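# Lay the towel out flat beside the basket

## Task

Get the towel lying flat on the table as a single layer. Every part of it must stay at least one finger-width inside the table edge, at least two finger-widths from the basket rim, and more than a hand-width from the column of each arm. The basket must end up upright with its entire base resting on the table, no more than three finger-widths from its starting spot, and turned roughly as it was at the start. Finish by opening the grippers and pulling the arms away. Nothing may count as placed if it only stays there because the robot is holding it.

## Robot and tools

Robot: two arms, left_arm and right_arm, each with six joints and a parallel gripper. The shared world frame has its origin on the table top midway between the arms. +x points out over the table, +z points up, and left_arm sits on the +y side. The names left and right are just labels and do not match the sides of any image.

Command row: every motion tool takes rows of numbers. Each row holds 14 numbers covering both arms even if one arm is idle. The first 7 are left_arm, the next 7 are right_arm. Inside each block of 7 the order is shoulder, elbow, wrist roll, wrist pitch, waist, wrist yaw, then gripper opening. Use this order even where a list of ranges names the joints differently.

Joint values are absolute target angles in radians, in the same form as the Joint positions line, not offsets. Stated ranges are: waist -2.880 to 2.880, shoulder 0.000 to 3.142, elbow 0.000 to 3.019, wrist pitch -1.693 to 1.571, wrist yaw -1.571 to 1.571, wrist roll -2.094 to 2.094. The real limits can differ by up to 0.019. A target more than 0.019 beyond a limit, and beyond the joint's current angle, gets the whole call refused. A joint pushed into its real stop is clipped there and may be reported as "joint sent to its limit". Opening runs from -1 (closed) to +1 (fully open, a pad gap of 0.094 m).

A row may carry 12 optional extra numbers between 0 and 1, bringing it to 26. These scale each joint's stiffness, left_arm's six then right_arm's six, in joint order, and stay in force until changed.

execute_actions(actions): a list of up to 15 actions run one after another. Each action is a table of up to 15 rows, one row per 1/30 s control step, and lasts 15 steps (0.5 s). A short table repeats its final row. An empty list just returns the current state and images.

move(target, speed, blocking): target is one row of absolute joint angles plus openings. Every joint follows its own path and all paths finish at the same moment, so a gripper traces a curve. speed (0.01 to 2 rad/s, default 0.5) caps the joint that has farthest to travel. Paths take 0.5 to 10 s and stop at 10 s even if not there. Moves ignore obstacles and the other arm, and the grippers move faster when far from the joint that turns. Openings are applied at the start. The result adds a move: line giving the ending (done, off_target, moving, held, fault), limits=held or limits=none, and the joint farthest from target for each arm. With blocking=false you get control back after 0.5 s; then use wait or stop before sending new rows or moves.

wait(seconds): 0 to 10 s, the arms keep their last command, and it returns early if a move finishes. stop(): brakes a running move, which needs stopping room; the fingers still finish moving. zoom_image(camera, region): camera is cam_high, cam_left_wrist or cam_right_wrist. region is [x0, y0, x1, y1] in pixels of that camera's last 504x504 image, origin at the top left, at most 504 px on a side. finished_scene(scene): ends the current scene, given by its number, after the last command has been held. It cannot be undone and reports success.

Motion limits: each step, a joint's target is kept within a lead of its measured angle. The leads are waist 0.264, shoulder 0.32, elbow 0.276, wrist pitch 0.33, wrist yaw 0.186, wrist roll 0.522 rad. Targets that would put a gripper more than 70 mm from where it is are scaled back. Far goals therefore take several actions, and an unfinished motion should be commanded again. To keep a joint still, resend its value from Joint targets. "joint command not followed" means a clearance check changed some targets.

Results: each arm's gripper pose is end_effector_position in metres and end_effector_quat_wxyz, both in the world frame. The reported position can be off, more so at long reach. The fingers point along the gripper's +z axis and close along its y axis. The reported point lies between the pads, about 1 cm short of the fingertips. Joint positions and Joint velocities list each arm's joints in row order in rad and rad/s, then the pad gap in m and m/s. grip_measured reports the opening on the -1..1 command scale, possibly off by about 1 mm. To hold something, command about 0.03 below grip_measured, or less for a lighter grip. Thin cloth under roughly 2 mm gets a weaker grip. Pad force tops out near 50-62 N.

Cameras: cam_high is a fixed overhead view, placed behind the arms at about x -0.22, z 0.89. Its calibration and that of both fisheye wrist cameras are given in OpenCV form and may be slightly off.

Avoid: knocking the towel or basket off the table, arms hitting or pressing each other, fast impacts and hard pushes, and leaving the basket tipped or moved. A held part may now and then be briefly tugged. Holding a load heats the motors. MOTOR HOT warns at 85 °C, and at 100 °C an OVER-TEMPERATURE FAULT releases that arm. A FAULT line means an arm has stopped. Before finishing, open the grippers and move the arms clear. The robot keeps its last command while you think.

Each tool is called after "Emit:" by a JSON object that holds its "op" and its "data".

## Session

Emit:
{"op": "execute_actions", "data": {"actions": []}}

Scene clock: 0.00 s.
left_arm: end_effector_position=(+0.8221, -0.0843, +0.1510) grip_measured=+1.000 end_effector_quat_wxyz=(+0.334, +0.207, +0.912, +0.115) | right_arm: end_effector_position=(+0.9364, -0.3338, +0.3443) grip_measured=+1.000 end_effector_quat_wxyz=(+0.476, +0.150, +0.692, +0.521)
Joint names: [shoulder, elbow, wrist roll, wrist pitch, waist, wrist yaw]
Joint positions: left_arm=[ 2.371  2.356  0.077 -0.93  -0.697 -0.385  0.094] | right_arm=[ 2.396  2.416  1.041 -0.024 -0.273 -0.753  0.094]
Joint velocities: left_arm=[-0.005 -0.042 -0.007  0.007 -0.005 -0.007  0.   ] | right_arm=[ 0.005 -0.007 -0.037  0.012  0.005 -0.022  0.   ]
Motor temperatures (°C, as the motors report them): left_arm=[25 25 23 25 23 22] | right_arm=[23 25 21 25 23 23]
Joint targets: left_arm=[2.358 2.389 0.077 -0.925 -0.697 -0.386] | right_arm=[2.393 2.446 1.041 -0.019 -0.273 -0.753]
Joint stiffness scale: left_arm=[1. 1. 1. 1. 1. 1.] | right_arm=[1. 1. 1. 1. 1. 1.]
camera_calibration (this result's frames):
cam_left_wrist: T_world_to_cam=[[-0.301624, -0.884405, -0.356162, 0.223954], [-0.945259, 0.326183, -0.00944785, 0.809214], [0.12453, 0.333816, -0.934376, 0.190719], [0, 0, 0, 1]] pos_world=[0.808717, -0.129551, 0.265613]
cam_right_wrist: T_world_to_cam=[[0.299622, -0.40714, -0.862823, -0.11529], [-0.876915, 0.23873, -0.417166, 1.05072], [0.375827, 0.881615, -0.285498, 0.164779], [0, 0, 0, 1]] pos_world=[0.894009, -0.44305, 0.385894]

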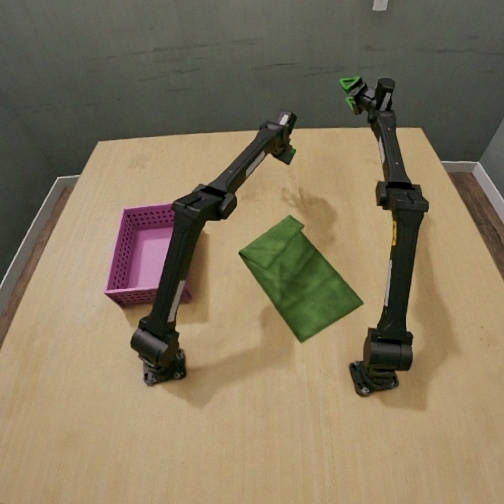

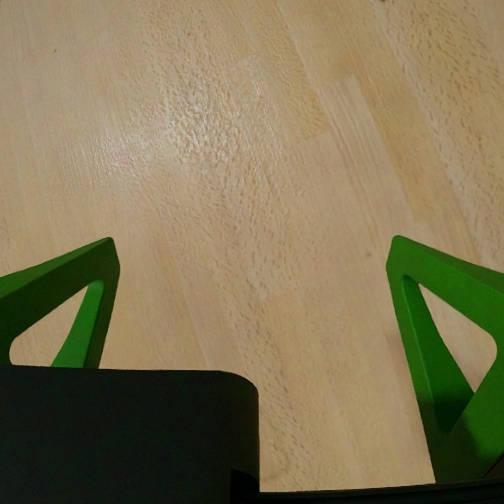

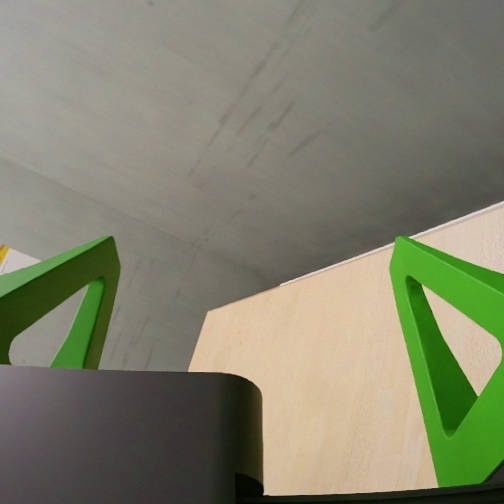

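Emit:
{"op": "zoom_image", "data": {"camera": "cam_high", "region": [220,200,380,360]}}

Region (220, 200, 380, 360) of cam_high's 504x504 image, scaled by 3.150, with more detail than that image has.

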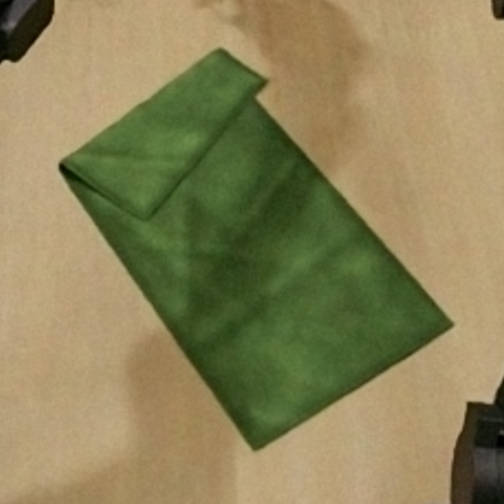

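Emit:
{"op": "move", "data": {"target": [1.75,1.27,-0.05,-1.05,-0.93,0,0,2.2,2.2,-0.67,-1.2,-0.2,0,0], "speed": 0.8}}

Emit:
{"op": "move", "data": {"target": [1.75,1.25,-0.05,-1.05,-0.93,0,0,2.05,1.69,-0.67,-1.195,0.105,0,0]}}

Scene clock: 15.97 s.
left_arm: end_effector_position=(+0.4120, -0.0611, +0.0536) grip_measured=+0.002 end_effector_quat_wxyz=(+0.005, +0.335, +0.942, -0.001) | right_arm: end_effector_position=(+0.7722, -0.3840, +0.1444) grip_measured=+0.002 end_effector_quat_wxyz=(+0.162, -0.283, +0.944, -0.060)
Joint names: [shoulder, elbow, wrist roll, wrist pitch, waist, wrist yaw]
Joint positions: left_arm=[ 1.775  1.26  -0.035 -1.046 -0.919 -0.002  0.047] | right_arm=[ 2.231  2.198 -0.659 -1.192 -0.215 -0.005  0.047]
Joint velocities: left_arm=[-0.005  0.002  0.066  0.007 -0.015 -0.022 -0.001] | right_arm=[ 0.005 -0.017  0.066 -0.002  0.005 -0.125 -0.   ]
Motor temperatures (°C, as the motors report them): left_arm=[28 28 23 25 23 22] | right_arm=[27 31 21 25 23 23]
Joint targets: left_arm=[1.750 1.270 -0.050 -1.050 -0.930 0.000] | right_arm=[2.200 2.200 -0.670 -1.200 -0.200 -0.000]
Joint stiffness scale: left_arm=[1. 1. 1. 1. 1. 1.] | right_arm=[1. 1. 1. 1. 1. 1.]
move: off_target (left_arm, right_arm); limits=none; left_arm: farthest joint: the shoulder, 0.025 radians from its target (0.621 radians at the start); right_arm: farthest joint: the shoulder, 0.031 radians from its target (0.196 radians at the start)
camera_calibration (this result's frames):
cam_left_wrist: T_world_to_cam=[[-0.636282, -0.771425, -0.00697127, 0.212157], [-0.629809, 0.514215, 0.582171, 0.262899], [-0.445517, 0.374816, -0.813036, 0.373923], [0, 0, 0, 1]] pos_world=[0.467157, -0.111676, 0.152439]
cam_right_wrist: T_world_to_cam=[[0.5208, -0.831102, 0.19503, -0.745327], [-0.834526, -0.44753, 0.321377, 0.432381], [-0.179816, -0.330131, -0.92665, 0.269961], [0, 0, 0, 1]] pos_world=[0.797542, -0.336817, 0.256563]

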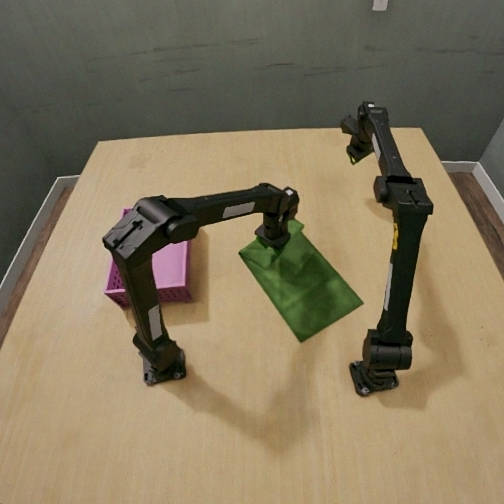

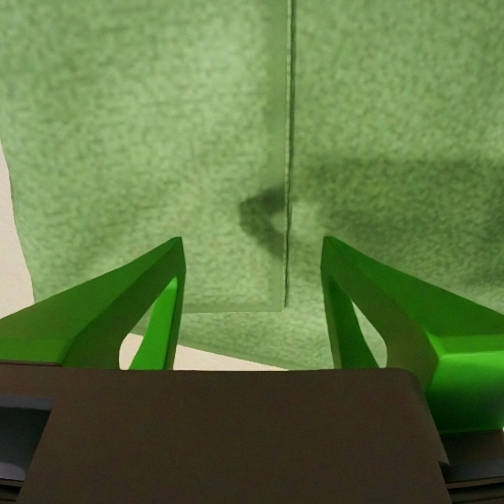

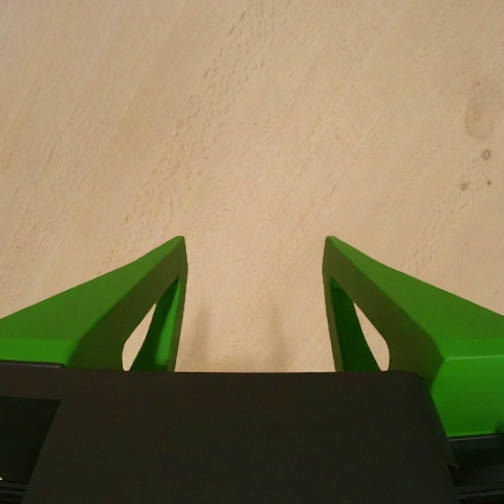

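Scene clock: 17.47 s.
left_arm: end_effector_position=(+0.4072, -0.0569, +0.0488) grip_measured=+0.002 end_effector_quat_wxyz=(-0.002, +0.335, +0.942, +0.002) | right_arm: end_effector_position=(+0.5973, -0.1767, +0.0360) grip_measured=+0.002 end_effector_quat_wxyz=(-0.007, -0.437, +0.900, +0.003)
Joint names: [shoulder, elbow, wrist roll, wrist pitch, waist, wrist yaw]
Joint positions: left_arm=[ 1.775  1.246 -0.035 -1.046 -0.919 -0.002  0.047] | right_arm=[ 2.078  1.683 -0.661 -1.192  0.106 -0.004  0.047]
Joint velocities: left_arm=[ 0.005 -0.012 -0.007 -0.012 -0.015  0.022  0.001] | right_arm=[-0.005 -0.007 -0.11  -0.012 -0.005  0.007 -0.002]
Motor temperatures (°C, as the motors report them): left_arm=[27 28 23 25 23 22] | right_arm=[28 31 21 25 23 23]
Joint targets: left_arm=[1.750 1.250 -0.050 -1.050 -0.930 -0.000] | right_arm=[2.050 1.690 -0.670 -1.195 0.105 0.000]
Joint stiffness scale: left_arm=[1. 1. 1. 1. 1. 1.] | right_arm=[1. 1. 1. 1. 1. 1.]
move: off_target (left_arm, right_arm); limits=none; left_arm: farthest joint: the shoulder, 0.025 radians from its target (0.025 radians at the start); right_arm: farthest joint: the shoulder, 0.028 radians from its target (0.181 radians at the start)
camera_calibration (this result's frames):
cam_left_wrist: T_world_to_cam=[[-0.636361, -0.771357, -0.00737886, 0.212357], [-0.623389, 0.508608, 0.593889, 0.257051], [-0.454347, 0.382528, -0.804513, 0.369952], [0, 0, 0, 1]] pos_world=[0.463466, -0.108452, 0.146538]
cam_right_wrist: T_world_to_cam=[[0.787358, -0.616041, -0.0236885, -0.574144], [-0.48955, -0.648122, 0.583334, 0.163187], [-0.374711, -0.447696, -0.811887, 0.29805], [0, 0, 0, 1]] pos_world=[0.643627, -0.114495, 0.13319]

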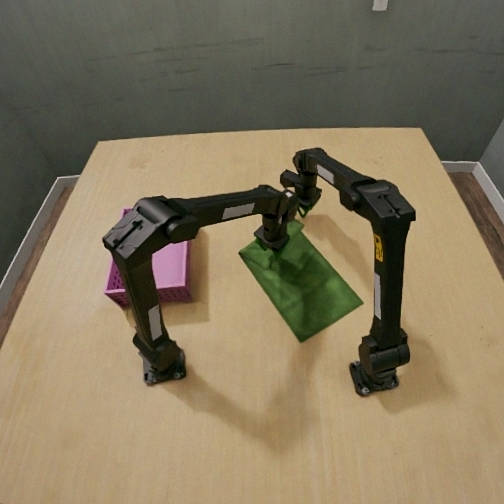

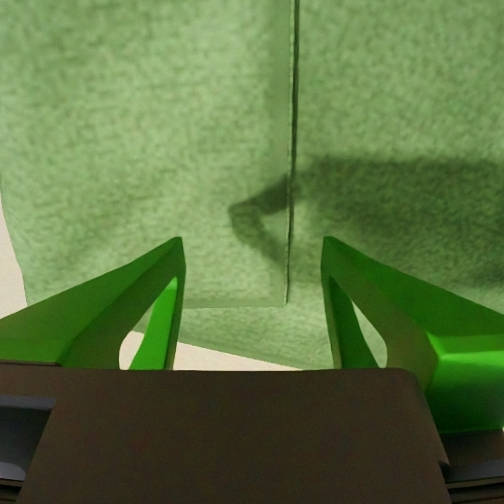

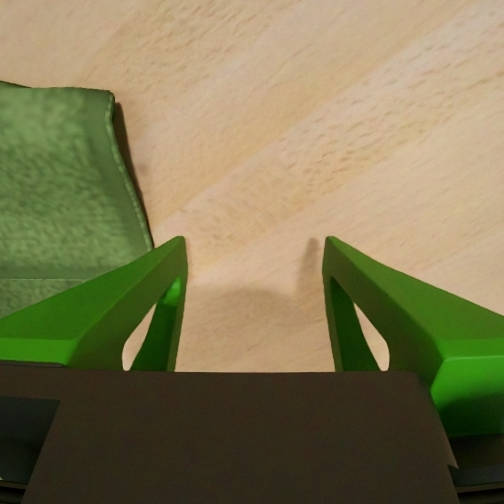

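Emit:
{"op": "move", "data": {"target": [1.79,1.23,-0.05,-1.01,-0.93,0,0,2.035,1.635,-0.62,-1.17,0.17,0,0], "speed": 0.2}}

Emit:
{"op": "move", "data": {"target": [1.83,1.21,-0.05,-0.965,-0.93,0,0,2.095,1.61,-0.62,-1.11,0.17,0,0], "speed": 0.1}}

Scene clock: 22.93 s.
left_arm: end_effector_position=(+0.4052, -0.0552, +0.0413) grip_measured=+0.002 end_effector_quat_wxyz=(+0.000, +0.335, +0.942, +0.001) | right_arm: end_effector_position=(+0.5720, -0.1456, +0.0279) grip_measured=+0.002 end_effector_quat_wxyz=(-0.019, -0.450, +0.893, +0.005)
Joint names: [shoulder, elbow, wrist roll, wrist pitch, waist, wrist yaw]
Joint positions: left_arm=[ 1.777  1.226 -0.035 -1.02  -0.919 -0.002  0.047] | right_arm=[ 2.061  1.632 -0.63  -1.18   0.166 -0.004  0.047]
Joint velocities: left_arm=[-0.005 -0.017 -0.051 -0.027 -0.005 -0.066 -0.   ] | right_arm=[ 0.005 -0.002 -0.007  0.002 -0.005  0.051  0.001]
Motor temperatures (°C, as the motors report them): left_arm=[27 28 23 25 23 22] | right_arm=[28 31 21 25 23 23]
Joint targets: left_arm=[1.790 1.230 -0.050 -1.010 -0.930 0.000] | right_arm=[2.035 1.635 -0.620 -1.170 0.170 -0.000]
Joint stiffness scale: left_arm=[1. 1. 1. 1. 1. 1.] | right_arm=[1. 1. 1. 1. 1. 1.]
move: off_target (right_arm); limits=none; left_arm: farthest joint: the wrist roll, 0.015 radians from its target (0.015 radians at the start); right_arm: farthest joint: the shoulder, 0.026 radians from its target (0.043 radians at the start)
camera_calibration (this result's frames):
cam_left_wrist: T_world_to_cam=[[-0.636337, -0.771377, -0.00726103, 0.21236], [-0.625261, 0.510242, 0.59051, 0.260389], [-0.451801, 0.380304, -0.806998, 0.361281], [0, 0, 0, 1]] pos_world=[0.461171, -0.106448, 0.139333]
cam_right_wrist: T_world_to_cam=[[0.804893, -0.592255, -0.03715, -0.541477], [-0.456681, -0.658187, 0.598525, 0.15495], [-0.378931, -0.464783, -0.800242, 0.29556], [0, 0, 0, 1]] pos_world=[0.618591, -0.0813356, 0.123663]

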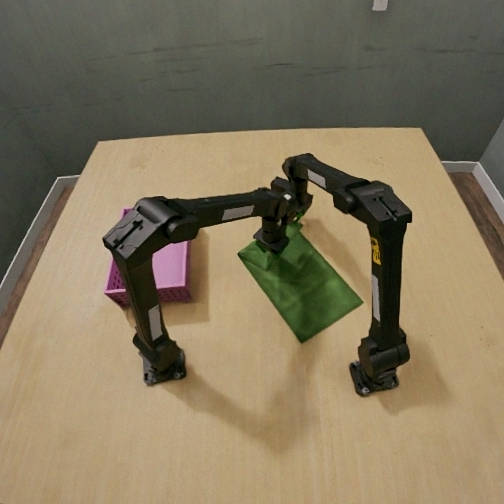

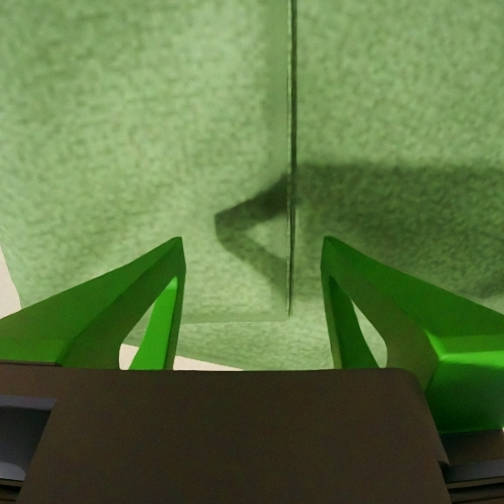

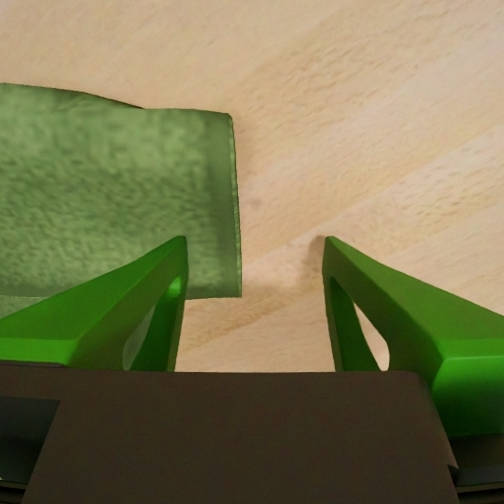

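Scene clock: 23.97 s.
left_arm: end_effector_position=(+0.4045, -0.0545, +0.0228) grip_measured=+0.002 end_effector_quat_wxyz=(-0.004, +0.334, +0.943, +0.002) | right_arm: end_effector_position=(+0.5783, -0.1436, +0.0218) grip_measured=+0.002 end_effector_quat_wxyz=(+0.000, -0.450, +0.893, +0.002)
Joint names: [shoulder, elbow, wrist roll, wrist pitch, waist, wrist yaw]
Joint positions: left_arm=[ 1.806  1.21  -0.037 -0.984 -0.919 -0.002  0.047] | right_arm=[ 2.061  1.615 -0.63  -1.125  0.166 -0.004  0.047]
Joint velocities: left_arm=[-0.005  0.007 -0.051 -0.002 -0.005  0.007  0.   ] | right_arm=[ 0.005 -0.017 -0.007  0.002 -0.015 -0.066  0.002]
Motor temperatures (°C, as the motors report them): left_arm=[27 28 23 25 23 22] | right_arm=[28 31 21 25 23 23]
Joint targets: left_arm=[1.830 1.210 -0.050 -0.965 -0.930 0.000] | right_arm=[2.095 1.610 -0.620 -1.110 0.170 -0.000]
Joint stiffness scale: left_arm=[1. 1. 1. 1. 1. 1.] | right_arm=[1. 1. 1. 1. 1. 1.]
move: off_target (left_arm, right_arm); limits=none; left_arm: farthest joint: the shoulder, 0.024 radians from its target (0.053 radians at the start); right_arm: farthest joint: the shoulder, 0.034 radians from its target (0.034 radians at the start)
camera_calibration (this result's frames):
cam_left_wrist: T_world_to_cam=[[-0.63432, -0.773034, -0.00750859, 0.211354], [-0.623041, 0.505444, 0.596948, 0.269179], [-0.457666, 0.383334, -0.802245, 0.348229], [0, 0, 0, 1]] pos_world=[0.461148, -0.106159, 0.120266]
cam_right_wrist: T_world_to_cam=[[0.805835, -0.59196, -0.0145844, -0.546599], [-0.478024, -0.664875, 0.573963, 0.17471], [-0.34946, -0.455548, -0.818751, 0.278644], [0, 0, 0, 1]] pos_world=[0.621359, -0.0804682, 0.119891]

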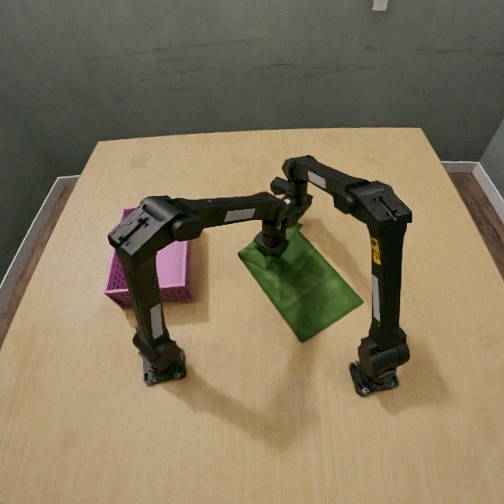

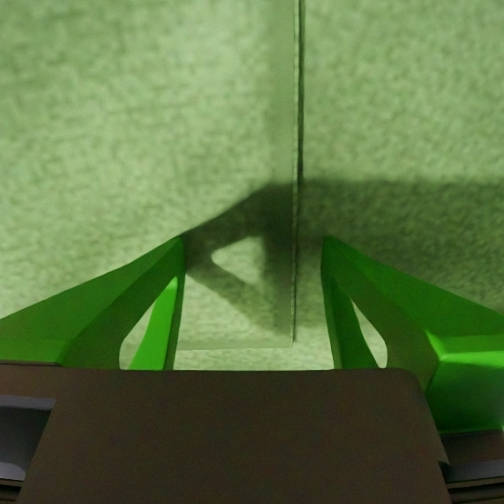

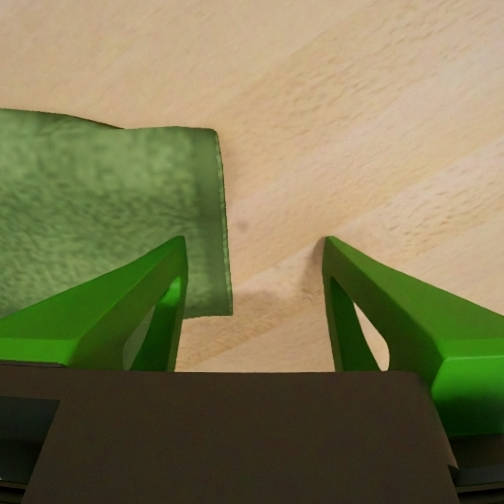

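Emit:
{"op": "move", "data": {"target": [1.835,1.205,-0.05,-0.965,-0.93,0,0,2.04,1.59,-0.62,-1.14,0.195,0,0], "speed": 0.1}}

Emit:
{"op": "move", "data": {"target": [1.835,1.205,-0.05,-0.965,-0.93,0,0,2.09,1.57,-0.62,-1.11,0.195,0,0], "speed": 0.1}}

Emit:
{"op": "move", "data": {"target": [1.835,1.205,-0.05,-0.965,-0.93,0,-1,2.09,1.57,-0.62,-1.11,0.195,0,-1]}}

Emit:
{"op": "move", "data": {"target": [1.75,1.3,-0.05,-1.07,-0.93,0,-1,2.0,1.67,-0.62,-1.2,0.195,0,-1], "speed": 0.15}}

Scene clock: 29.97 s.
left_arm: end_effector_position=(+0.4045, -0.0545, +0.0228) grip_measured=+0.002 end_effector_quat_wxyz=(-0.004, +0.334, +0.943, +0.003) | right_arm: end_effector_position=(+0.5706, -0.1422, +0.0213) grip_measured=+0.002 end_effector_quat_wxyz=(-0.006, -0.453, +0.892, +0.002)
Joint names: [shoulder, elbow, wrist roll, wrist pitch, waist, wrist yaw]
Joint positions: left_arm=[ 1.806  1.21  -0.037 -0.984 -0.919 -0.002  0.047] | right_arm=[ 2.052  1.598 -0.63  -1.129  0.173 -0.002  0.047]
Joint velocities: left_arm=[-0.015  0.007 -0.022 -0.012 -0.015 -0.007  0.   ] | right_arm=[-0.015 -0.007  0.007 -0.022 -0.005 -0.051  0.001]
Motor temperatures (°C, as the motors report them): left_arm=[27 28 23 25 23 22] | right_arm=[27 31 21 25 23 23]
Joint targets: left_arm=[1.835 1.205 -0.050 -0.965 -0.930 -0.000] | right_arm=[2.040 1.590 -0.620 -1.140 0.195 0.000]
Joint stiffness scale: left_arm=[1. 1. 1. 1. 1. 1.] | right_arm=[1. 1. 1. 1. 1. 1.]
move: off_target (left_arm, right_arm); limits=none; left_arm: farthest joint: the shoulder, 0.029 radians from its target (0.029 radians at the start); right_arm: farthest joint: the waist, 0.022 radians from its target (0.029 radians at the start)
camera_calibration (this result's frames):
cam_left_wrist: T_world_to_cam=[[-0.63432, -0.77303, -0.00788986, 0.211428], [-0.623189, 0.505274, 0.596936, 0.269232], [-0.457463, 0.383566, -0.80225, 0.348161], [0, 0, 0, 1]] pos_world=[0.461166, -0.106138, 0.120266]
cam_right_wrist: T_world_to_cam=[[0.809253, -0.587121, -0.0199579, -0.540656], [-0.467626, -0.664368, 0.583045, 0.166233], [-0.355577, -0.462498, -0.812195, 0.278543], [0, 0, 0, 1]] pos_world=[0.614306, -0.0781643, 0.118519]

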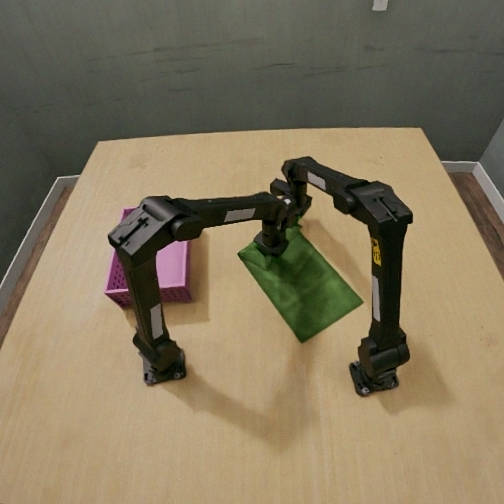

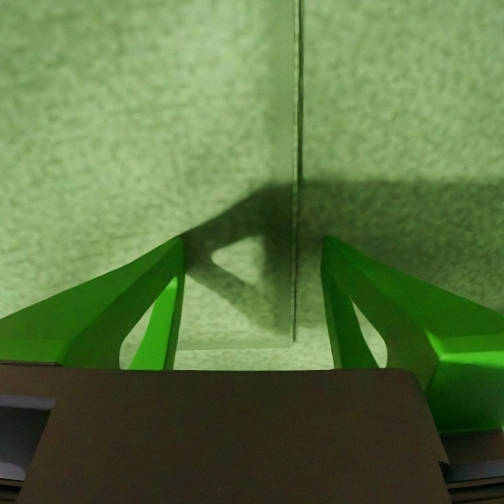

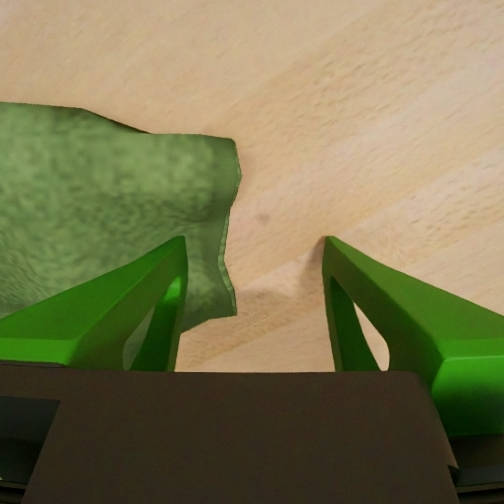

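Scene clock: 30.67 s.
left_arm: end_effector_position=(+0.4045, -0.0545, +0.0228) grip_measured=+0.002 end_effector_quat_wxyz=(-0.004, +0.334, +0.943, +0.003) | right_arm: end_effector_position=(+0.5701, -0.1423, +0.0194) grip_measured=+0.002 end_effector_quat_wxyz=(-0.005, -0.453, +0.892, +0.002)
Joint names: [shoulder, elbow, wrist roll, wrist pitch, waist, wrist yaw]
Joint positions: left_arm=[ 1.806  1.21  -0.037 -0.984 -0.919 -0.002  0.047] | right_arm=[ 2.052  1.593 -0.63  -1.123  0.173 -0.002  0.047]
Joint velocities: left_arm=[-0.005 -0.007 -0.007 -0.022 -0.005 -0.007 -0.001] | right_arm=[-0.005 -0.002 -0.022 -0.007 -0.005  0.022 -0.   ]
Motor temperatures (°C, as the motors report them): left_arm=[27 28 23 25 23 22] | right_arm=[27 31 21 25 23 23]
Joint targets: left_arm=[1.835 1.205 -0.050 -0.965 -0.930 0.000] | right_arm=[2.090 1.570 -0.620 -1.110 0.195 0.000]
Joint stiffness scale: left_arm=[1. 1. 1. 1. 1. 1.] | right_arm=[1. 1. 1. 1. 1. 1.]
move: off_target (left_arm, right_arm); limits=none; left_arm: farthest joint: the shoulder, 0.029 radians from its target (0.029 radians at the start); right_arm: farthest joint: the shoulder, 0.038 radians from its target (0.038 radians at the start)
camera_calibration (this result's frames):
cam_left_wrist: T_world_to_cam=[[-0.63432, -0.77303, -0.00788986, 0.211428], [-0.623189, 0.505274, 0.596936, 0.269232], [-0.457463, 0.383566, -0.80225, 0.348161], [0, 0, 0, 1]] pos_world=[0.461166, -0.106138, 0.120266]
cam_right_wrist: T_world_to_cam=[[0.809282, -0.587112, -0.0190559, -0.540415], [-0.468472, -0.66464, 0.582055, 0.167427], [-0.354396, -0.462119, -0.812926, 0.276196], [0, 0, 0, 1]] pos_world=[0.613665, -0.0783698, 0.116777]

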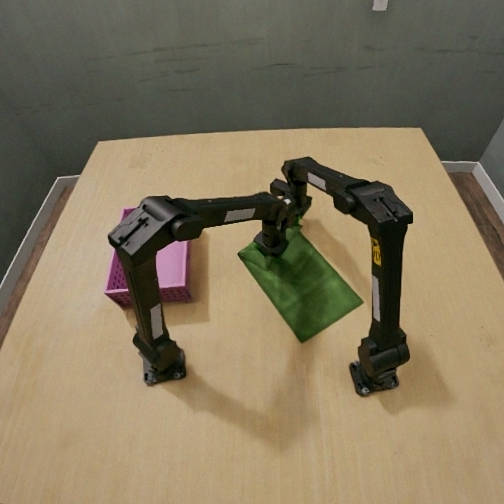

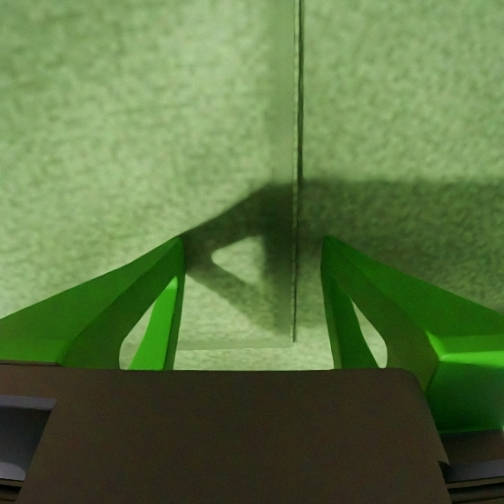

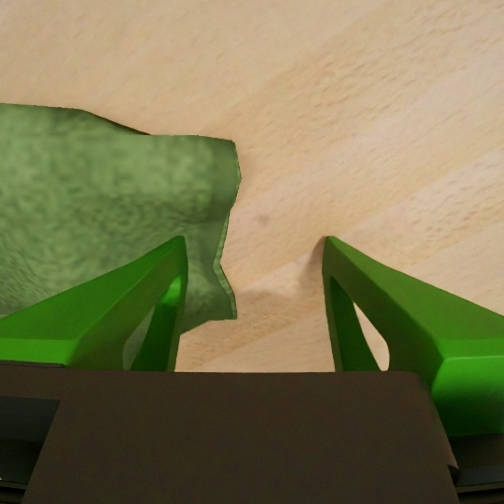

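Scene clock: 31.37 s.
left_arm: end_effector_position=(+0.4051, -0.0547, +0.0232) grip_measured=-0.993 end_effector_quat_wxyz=(-0.002, +0.334, +0.943, +0.003) | right_arm: end_effector_position=(+0.5690, -0.1421, +0.0184) grip_measured=-0.978 end_effector_quat_wxyz=(-0.005, -0.453, +0.891, +0.002)
Joint names: [shoulder, elbow, wrist roll, wrist pitch, waist, wrist yaw]
Joint positions: left_arm=[ 1.805  1.21  -0.037 -0.981 -0.919 -0.003  0.   ] | right_arm=[ 2.051  1.588 -0.63  -1.119  0.174 -0.002  0.001]
Joint velocities: left_arm=[-0.015 -0.002 -0.022 -0.002  0.005 -0.066 -0.   ] | right_arm=[-0.005 -0.012 -0.022 -0.017 -0.005 -0.066 -0.001]
Motor temperatures (°C, as the motors report them): left_arm=[27 28 23 25 23 22] | right_arm=[27 31 21 25 23 23]
Joint targets: left_arm=[1.835 1.205 -0.050 -0.965 -0.930 -0.000] | right_arm=[2.090 1.570 -0.620 -1.110 0.195 -0.000]
Joint stiffness scale: left_arm=[1. 1. 1. 1. 1. 1.] | right_arm=[1. 1. 1. 1. 1. 1.]
move: off_target (left_arm, right_arm); limits=none; left_arm: farthest joint: the shoulder, 0.030 radians from its target (0.029 radians at the start); right_arm: farthest joint: the shoulder, 0.039 radians from its target (0.038 radians at the start)
camera_calibration (this result's frames):
cam_left_wrist: T_world_to_cam=[[-0.634298, -0.773037, -0.00892823, 0.211624], [-0.625174, 0.506111, 0.594146, 0.27039], [-0.454778, 0.382448, -0.804307, 0.347753], [0, 0, 0, 1]] pos_world=[0.461424, -0.106251, 0.120938]
cam_right_wrist: T_world_to_cam=[[0.80972, -0.586487, -0.019671, -0.539522], [-0.467835, -0.665415, 0.581681, 0.167203], [-0.354238, -0.461796, -0.813179, 0.275032], [0, 0, 0, 1]] pos_world=[0.612512, -0.0781544, 0.115778]

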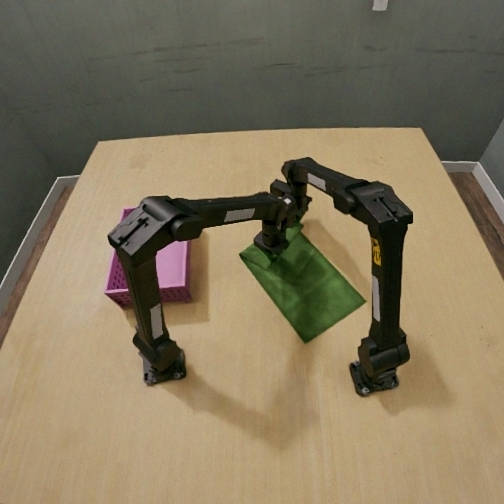

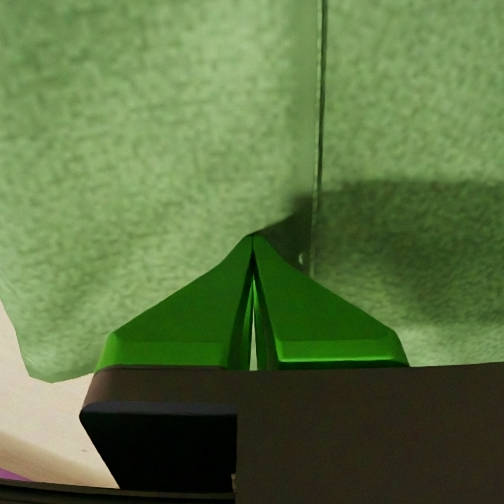

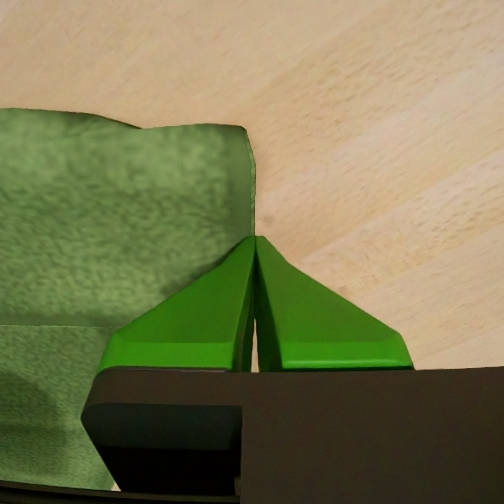

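Scene clock: 32.43 s.
left_arm: end_effector_position=(+0.4091, -0.0585, +0.0570) grip_measured=-0.994 end_effector_quat_wxyz=(+0.001, +0.334, +0.943, +0.001) | right_arm: end_effector_position=(+0.5697, -0.1385, +0.0513) grip_measured=-0.978 end_effector_quat_wxyz=(-0.005, -0.456, +0.890, +0.002)
Joint names: [shoulder, elbow, wrist roll, wrist pitch, waist, wrist yaw]
Joint positions: left_arm=[ 1.768  1.26  -0.037 -1.063 -0.919 -0.002  0.   ] | right_arm=[ 2.019  1.629 -0.63  -1.191  0.179 -0.002  0.001]
Joint velocities: left_arm=[-0.005  0.012  0.037  0.017 -0.015 -0.037  0.   ] | right_arm=[ 0.005  0.012 -0.022 -0.012  0.005 -0.051  0.   ]
Motor temperatures (°C, as the motors report them): left_arm=[27 28 23 25 23 22] | right_arm=[27 31 21 25 23 23]
Joint targets: left_arm=[1.750 1.300 -0.050 -1.070 -0.930 0.000] | right_arm=[2.000 1.670 -0.620 -1.200 0.195 0.000]
Joint stiffness scale: left_arm=[1. 1. 1. 1. 1. 1.] | right_arm=[1. 1. 1. 1. 1. 1.]
move: off_target (left_arm, right_arm); limits=none; left_arm: farthest joint: the elbow, 0.040 radians from its target (0.090 radians at the start); right_arm: farthest joint: the elbow, 0.041 radians from its target (0.082 radians at the start)
camera_calibration (this result's frames):
cam_left_wrist: T_world_to_cam=[[-0.634269, -0.773075, -0.00762017, 0.211469], [-0.627111, 0.508699, 0.589879, 0.255999], [-0.452144, 0.378921, -0.807456, 0.377085], [0, 0, 0, 1]] pos_world=[0.465165, -0.10963, 0.155083]
cam_right_wrist: T_world_to_cam=[[0.812855, -0.582149, -0.01922, -0.538548], [-0.464696, -0.668043, 0.581186, 0.148627], [-0.351177, -0.463488, -0.813544, 0.301752], [0, 0, 0, 1]] pos_world=[0.612796, -0.0743677, 0.148758]

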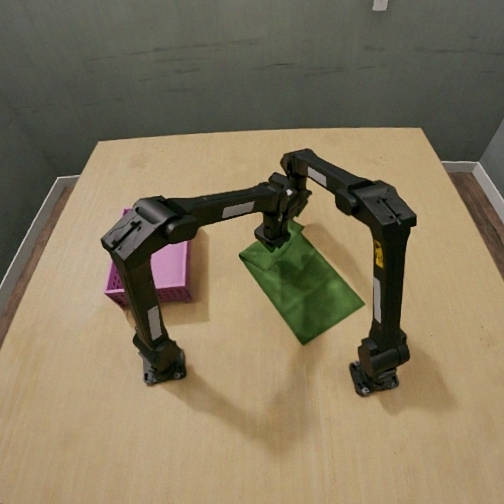

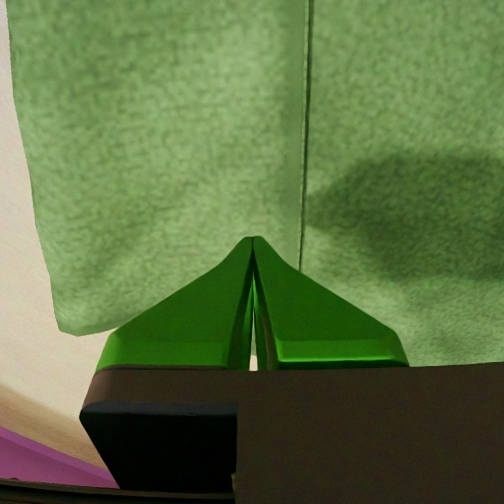

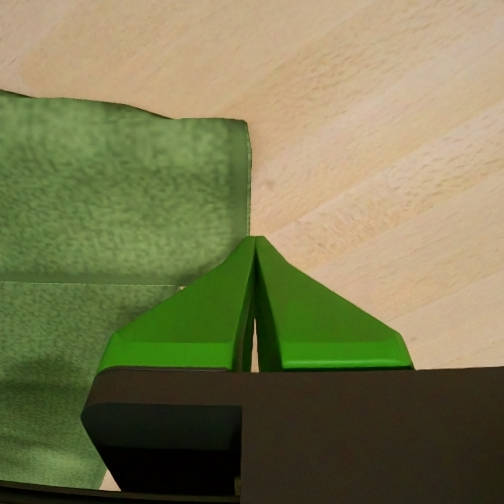

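Emit:
{"op": "move", "data": {"target": [1.75,1.23,-0.05,-1.05,-0.96,0,0.1,1.98,1.585,-0.62,-1.16,0.215,0,0.1], "speed": 0.15}}

Emit:
{"op": "move", "data": {"target": [1.85,1.17,-0.05,-0.94,-0.96,0,0.1,2.09,1.54,-0.62,-1.08,0.215,0,0.1], "speed": 0.12}}

Emit:
{"op": "move", "data": {"target": [1.85,1.17,-0.05,-0.94,-0.96,0,-1,2.09,1.54,-0.62,-1.08,0.215,0,-1]}}

Emit:
{"op": "move", "data": {"target": [1.73,1.29,-0.05,-1.08,-0.96,0,-1,1.98,1.66,-0.62,-1.2,0.215,0,-1], "speed": 0.15}}

Scene clock: 38.47 s.
left_arm: end_effector_position=(+0.3883, -0.0596, +0.0455) grip_measured=+0.098 end_effector_quat_wxyz=(-0.015, +0.348, +0.937, +0.007) | right_arm: end_effector_position=(+0.5530, -0.1287, +0.0417) grip_measured=+0.098 end_effector_quat_wxyz=(-0.012, -0.467, +0.884, +0.003)
Joint names: [shoulder, elbow, wrist roll, wrist pitch, waist, wrist yaw]
Joint positions: left_arm=[ 1.768  1.225 -0.037 -1.06  -0.95  -0.002  0.052] | right_arm=[ 2.007  1.582 -0.63  -1.171  0.204 -0.002  0.052]
Joint velocities: left_arm=[-0.005 -0.002 -0.037  0.032  0.005 -0.007  0.   ] | right_arm=[-0.015  0.007  0.007 -0.027 -0.005 -0.037 -0.001]
Motor temperatures (°C, as the motors report them): left_arm=[27 28 23 25 23 22] | right_arm=[27 32 21 25 23 23]
Joint targets: left_arm=[1.750 1.230 -0.050 -1.050 -0.960 -0.000] | right_arm=[1.980 1.585 -0.620 -1.160 0.215 0.000]
Joint stiffness scale: left_arm=[1. 1. 1. 1. 1. 1.] | right_arm=[1. 1. 1. 1. 1. 1.]
move: off_target (right_arm); limits=none; left_arm: farthest joint: the shoulder, 0.018 radians from its target (0.018 radians at the start); right_arm: farthest joint: the shoulder, 0.027 radians from its target (0.039 radians at the start)
camera_calibration (this result's frames):
cam_left_wrist: T_world_to_cam=[[-0.657464, -0.753441, -0.0082443, 0.207483], [-0.596843, 0.514073, 0.616042, 0.237595], [-0.459913, 0.409946, -0.78767, 0.362769], [0, 0, 0, 1]] pos_world=[0.445061, -0.11453, 0.141084]
cam_right_wrist: T_world_to_cam=[[0.826717, -0.561931, -0.0277875, -0.524197], [-0.439987, -0.676515, 0.590541, 0.137886], [-0.350642, -0.475984, -0.806529, 0.290452], [0, 0, 0, 1]] pos_world=[0.595875, -0.0630304, 0.138265]

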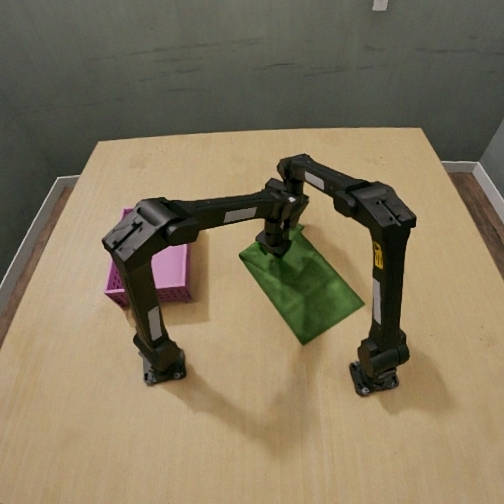

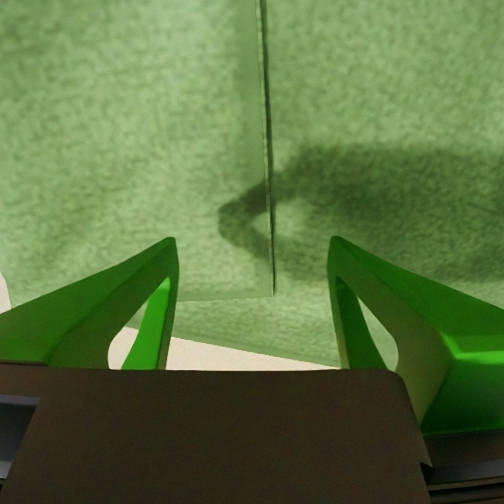

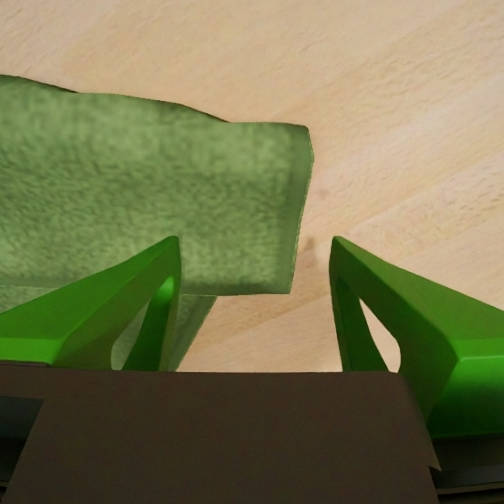

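Scene clock: 39.77 s.
left_arm: end_effector_position=(+0.3892, -0.0600, +0.0208) grip_measured=+0.098 end_effector_quat_wxyz=(-0.007, +0.344, +0.939, +0.005) | right_arm: end_effector_position=(+0.5566, -0.1274, +0.0206) grip_measured=+0.098 end_effector_quat_wxyz=(-0.003, -0.467, +0.884, +0.002)
Joint names: [shoulder, elbow, wrist roll, wrist pitch, waist, wrist yaw]
Joint positions: left_arm=[ 1.796  1.189 -0.046 -0.98  -0.95  -0.004  0.052] | right_arm=[ 2.03   1.558 -0.63  -1.106  0.204 -0.002  0.052]
Joint velocities: left_arm=[-0.005 -0.022 -0.007  0.017 -0.005 -0.037 -0.   ] | right_arm=[-0.005 -0.002 -0.051  0.027 -0.015 -0.081  0.   ]
Motor temperatures (°C, as the motors report them): left_arm=[27 28 23 25 23 22] | right_arm=[27 32 21 25 23 23]
Joint targets: left_arm=[1.850 1.170 -0.050 -0.940 -0.960 -0.000] | right_arm=[2.090 1.540 -0.620 -1.080 0.215 0.000]
Joint stiffness scale: left_arm=[1. 1. 1. 1. 1. 1.] | right_arm=[1. 1. 1. 1. 1. 1.]
move: off_target (left_arm, right_arm); limits=none; left_arm: farthest joint: the shoulder, 0.054 radians from its target (0.082 radians at the start); right_arm: farthest joint: the shoulder, 0.060 radians from its target (0.083 radians at the start)
camera_calibration (this result's frames):
cam_left_wrist: T_world_to_cam=[[-0.650745, -0.759228, -0.0101707, 0.20472], [-0.609704, 0.514509, 0.602944, 0.258901], [-0.452539, 0.398564, -0.797718, 0.340589], [0, 0, 0, 1]] pos_world=[0.445204, -0.113524, 0.117674]
cam_right_wrist: T_world_to_cam=[[0.827103, -0.561794, -0.0169646, -0.527462], [-0.450075, -0.680099, 0.578703, 0.158233], [-0.33665, -0.471012, -0.815362, 0.268282], [0, 0, 0, 1]] pos_world=[0.5978, -0.0623467, 0.118229]

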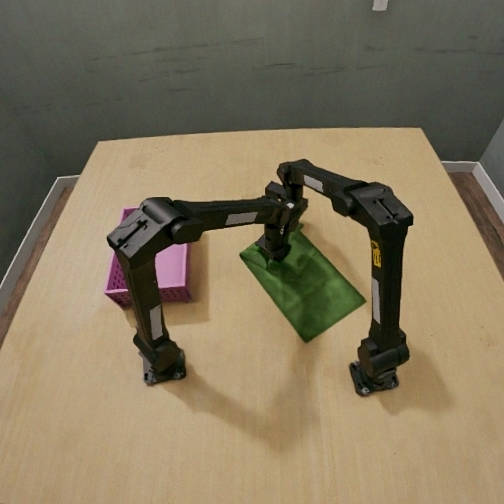

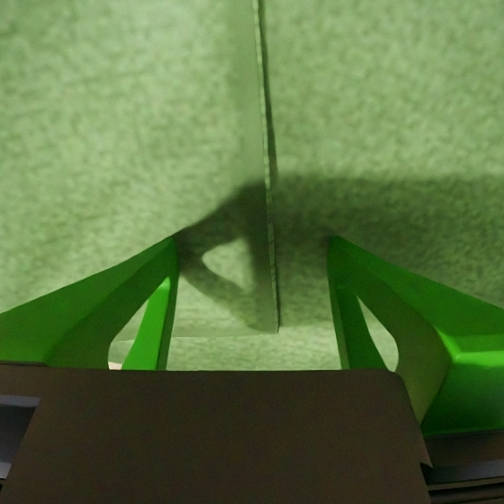

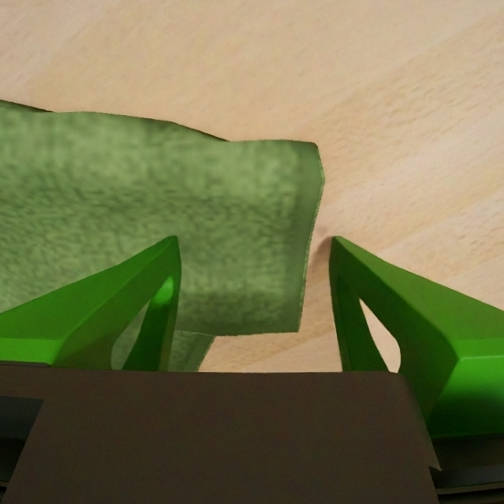

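Scene clock: 40.47 s.
left_arm: end_effector_position=(+0.3903, -0.0608, +0.0216) grip_measured=-0.993 end_effector_quat_wxyz=(-0.001, +0.344, +0.939, +0.003) | right_arm: end_effector_position=(+0.5567, -0.1269, +0.0211) grip_measured=-0.978 end_effector_quat_wxyz=(-0.001, -0.467, +0.884, +0.003)
Joint names: [shoulder, elbow, wrist roll, wrist pitch, waist, wrist yaw]
Joint positions: left_arm=[ 1.791  1.185 -0.046 -0.968 -0.949 -0.004  0.   ] | right_arm=[ 2.027  1.556 -0.63  -1.102  0.204 -0.005  0.001]
Joint velocities: left_arm=[-0.005  0.017  0.037  0.017 -0.005  0.007 -0.001] | right_arm=[-0.015  0.007  0.007 -0.022 -0.005 -0.037  0.   ]
Motor temperatures (°C, as the motors report them): left_arm=[27 28 23 25 23 22] | right_arm=[27 32 21 25 23 23]
Joint targets: left_arm=[1.850 1.170 -0.050 -0.940 -0.960 0.000] | right_arm=[2.090 1.540 -0.620 -1.080 0.215 0.000]
Joint stiffness scale: left_arm=[1. 1. 1. 1. 1. 1.] | right_arm=[1. 1. 1. 1. 1. 1.]
move: off_target (left_arm, right_arm); limits=none; left_arm: farthest joint: the shoulder, 0.059 radians from its target (0.054 radians at the start); right_arm: farthest joint: the shoulder, 0.063 radians from its target (0.060 radians at the start)
camera_calibration (this result's frames):
cam_left_wrist: T_world_to_cam=[[-0.650366, -0.759559, -0.00968931, 0.204683], [-0.615254, 0.51924, 0.593172, 0.26213], [-0.445518, 0.39174, -0.805018, 0.339058], [0, 0, 0, 1]] pos_world=[0.445451, -0.113462, 0.119443]
cam_right_wrist: T_world_to_cam=[[0.827145, -0.561745, -0.0165545, -0.527297], [-0.451713, -0.682076, 0.575089, 0.159013], [-0.334345, -0.468204, -0.817923, 0.268072], [0, 0, 0, 1]] pos_world=[0.597608, -0.0622356, 0.119086]

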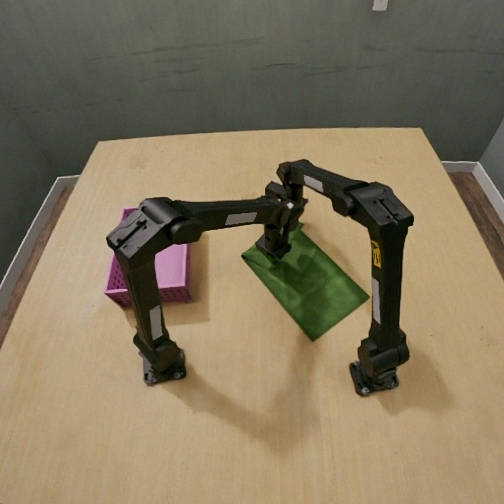

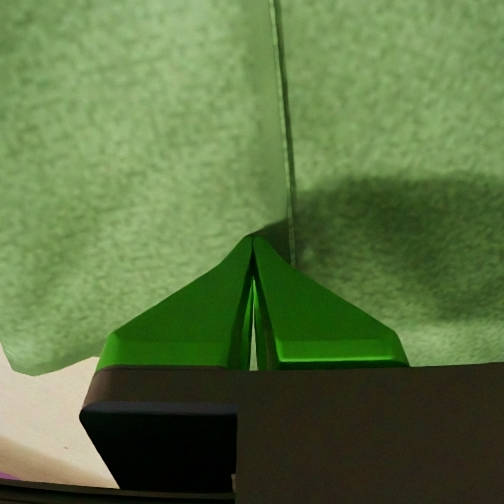

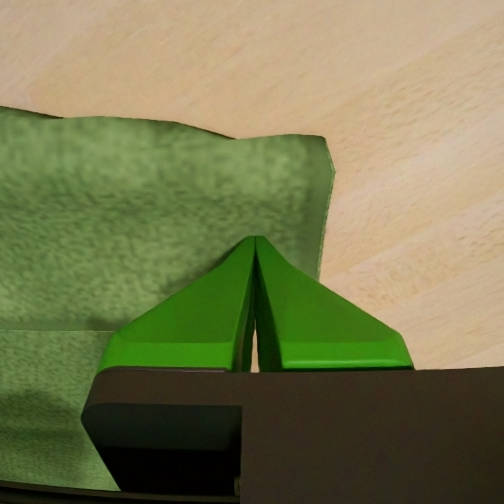

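Scene clock: 41.67 s.
left_arm: end_effector_position=(+0.3953, -0.0658, +0.0629) grip_measured=-0.994 end_effector_quat_wxyz=(+0.000, +0.344, +0.939, +0.001) | right_arm: end_effector_position=(+0.5621, -0.1250, +0.0581) grip_measured=-0.978 end_effector_quat_wxyz=(-0.001, -0.467, +0.884, +0.003)
Joint names: [shoulder, elbow, wrist roll, wrist pitch, waist, wrist yaw]
Joint positions: left_arm=[ 1.748  1.249 -0.046 -1.073 -0.949 -0.002  0.   ] | right_arm=[ 2.001  1.618 -0.63  -1.191  0.204 -0.005  0.001]
Joint velocities: left_arm=[ 0.005 -0.022 -0.037 -0.022 -0.015  0.037 -0.   ] | right_arm=[ 0.005  0.002  0.007 -0.002  0.005 -0.081 -0.001]
Motor temperatures (°C, as the motors report them): left_arm=[27 28 23 25 23 22] | right_arm=[27 32 21 25 23 23]
Joint targets: left_arm=[1.730 1.290 -0.050 -1.080 -0.960 0.000] | right_arm=[1.980 1.660 -0.620 -1.200 0.215 -0.000]
Joint stiffness scale: left_arm=[1. 1. 1. 1. 1. 1.] | right_arm=[1. 1. 1. 1. 1. 1.]
move: off_target (left_arm, right_arm); limits=none; left_arm: farthest joint: the elbow, 0.041 radians from its target (0.105 radians at the start); right_arm: farthest joint: the elbow, 0.042 radians from its target (0.104 radians at the start)
camera_calibration (this result's frames):
cam_left_wrist: T_world_to_cam=[[-0.65035, -0.759596, -0.00763274, 0.20434], [-0.616144, 0.521599, 0.59017, 0.243989], [-0.44431, 0.38852, -0.807243, 0.375851], [0, 0, 0, 1]] pos_world=[0.450219, -0.118075, 0.160968]
cam_right_wrist: T_world_to_cam=[[0.827145, -0.561745, -0.0165545, -0.530088], [-0.451713, -0.682076, 0.575089, 0.141497], [-0.334345, -0.468204, -0.817923, 0.301054], [0, 0, 0, 1]] pos_world=[0.603031, -0.0603083, 0.15609]

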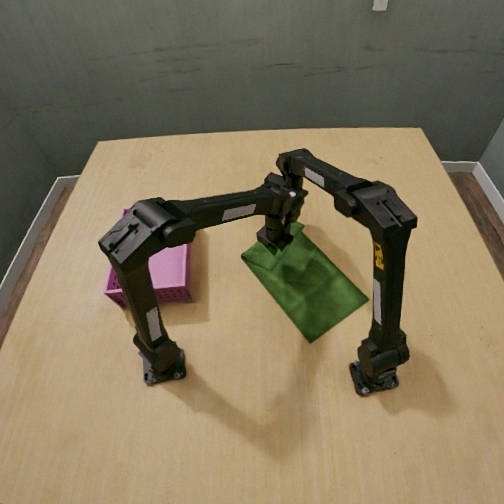

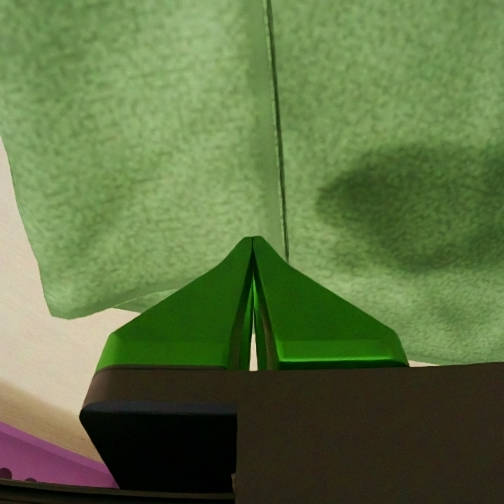

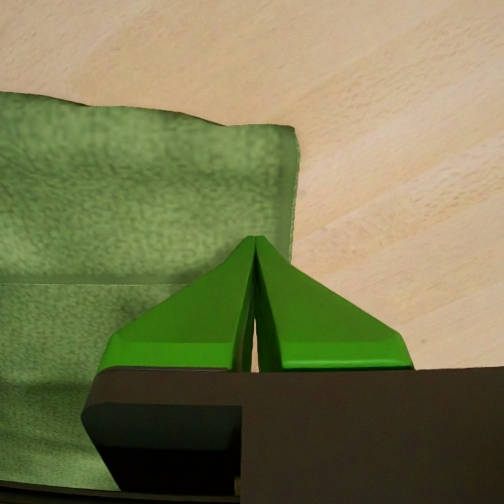

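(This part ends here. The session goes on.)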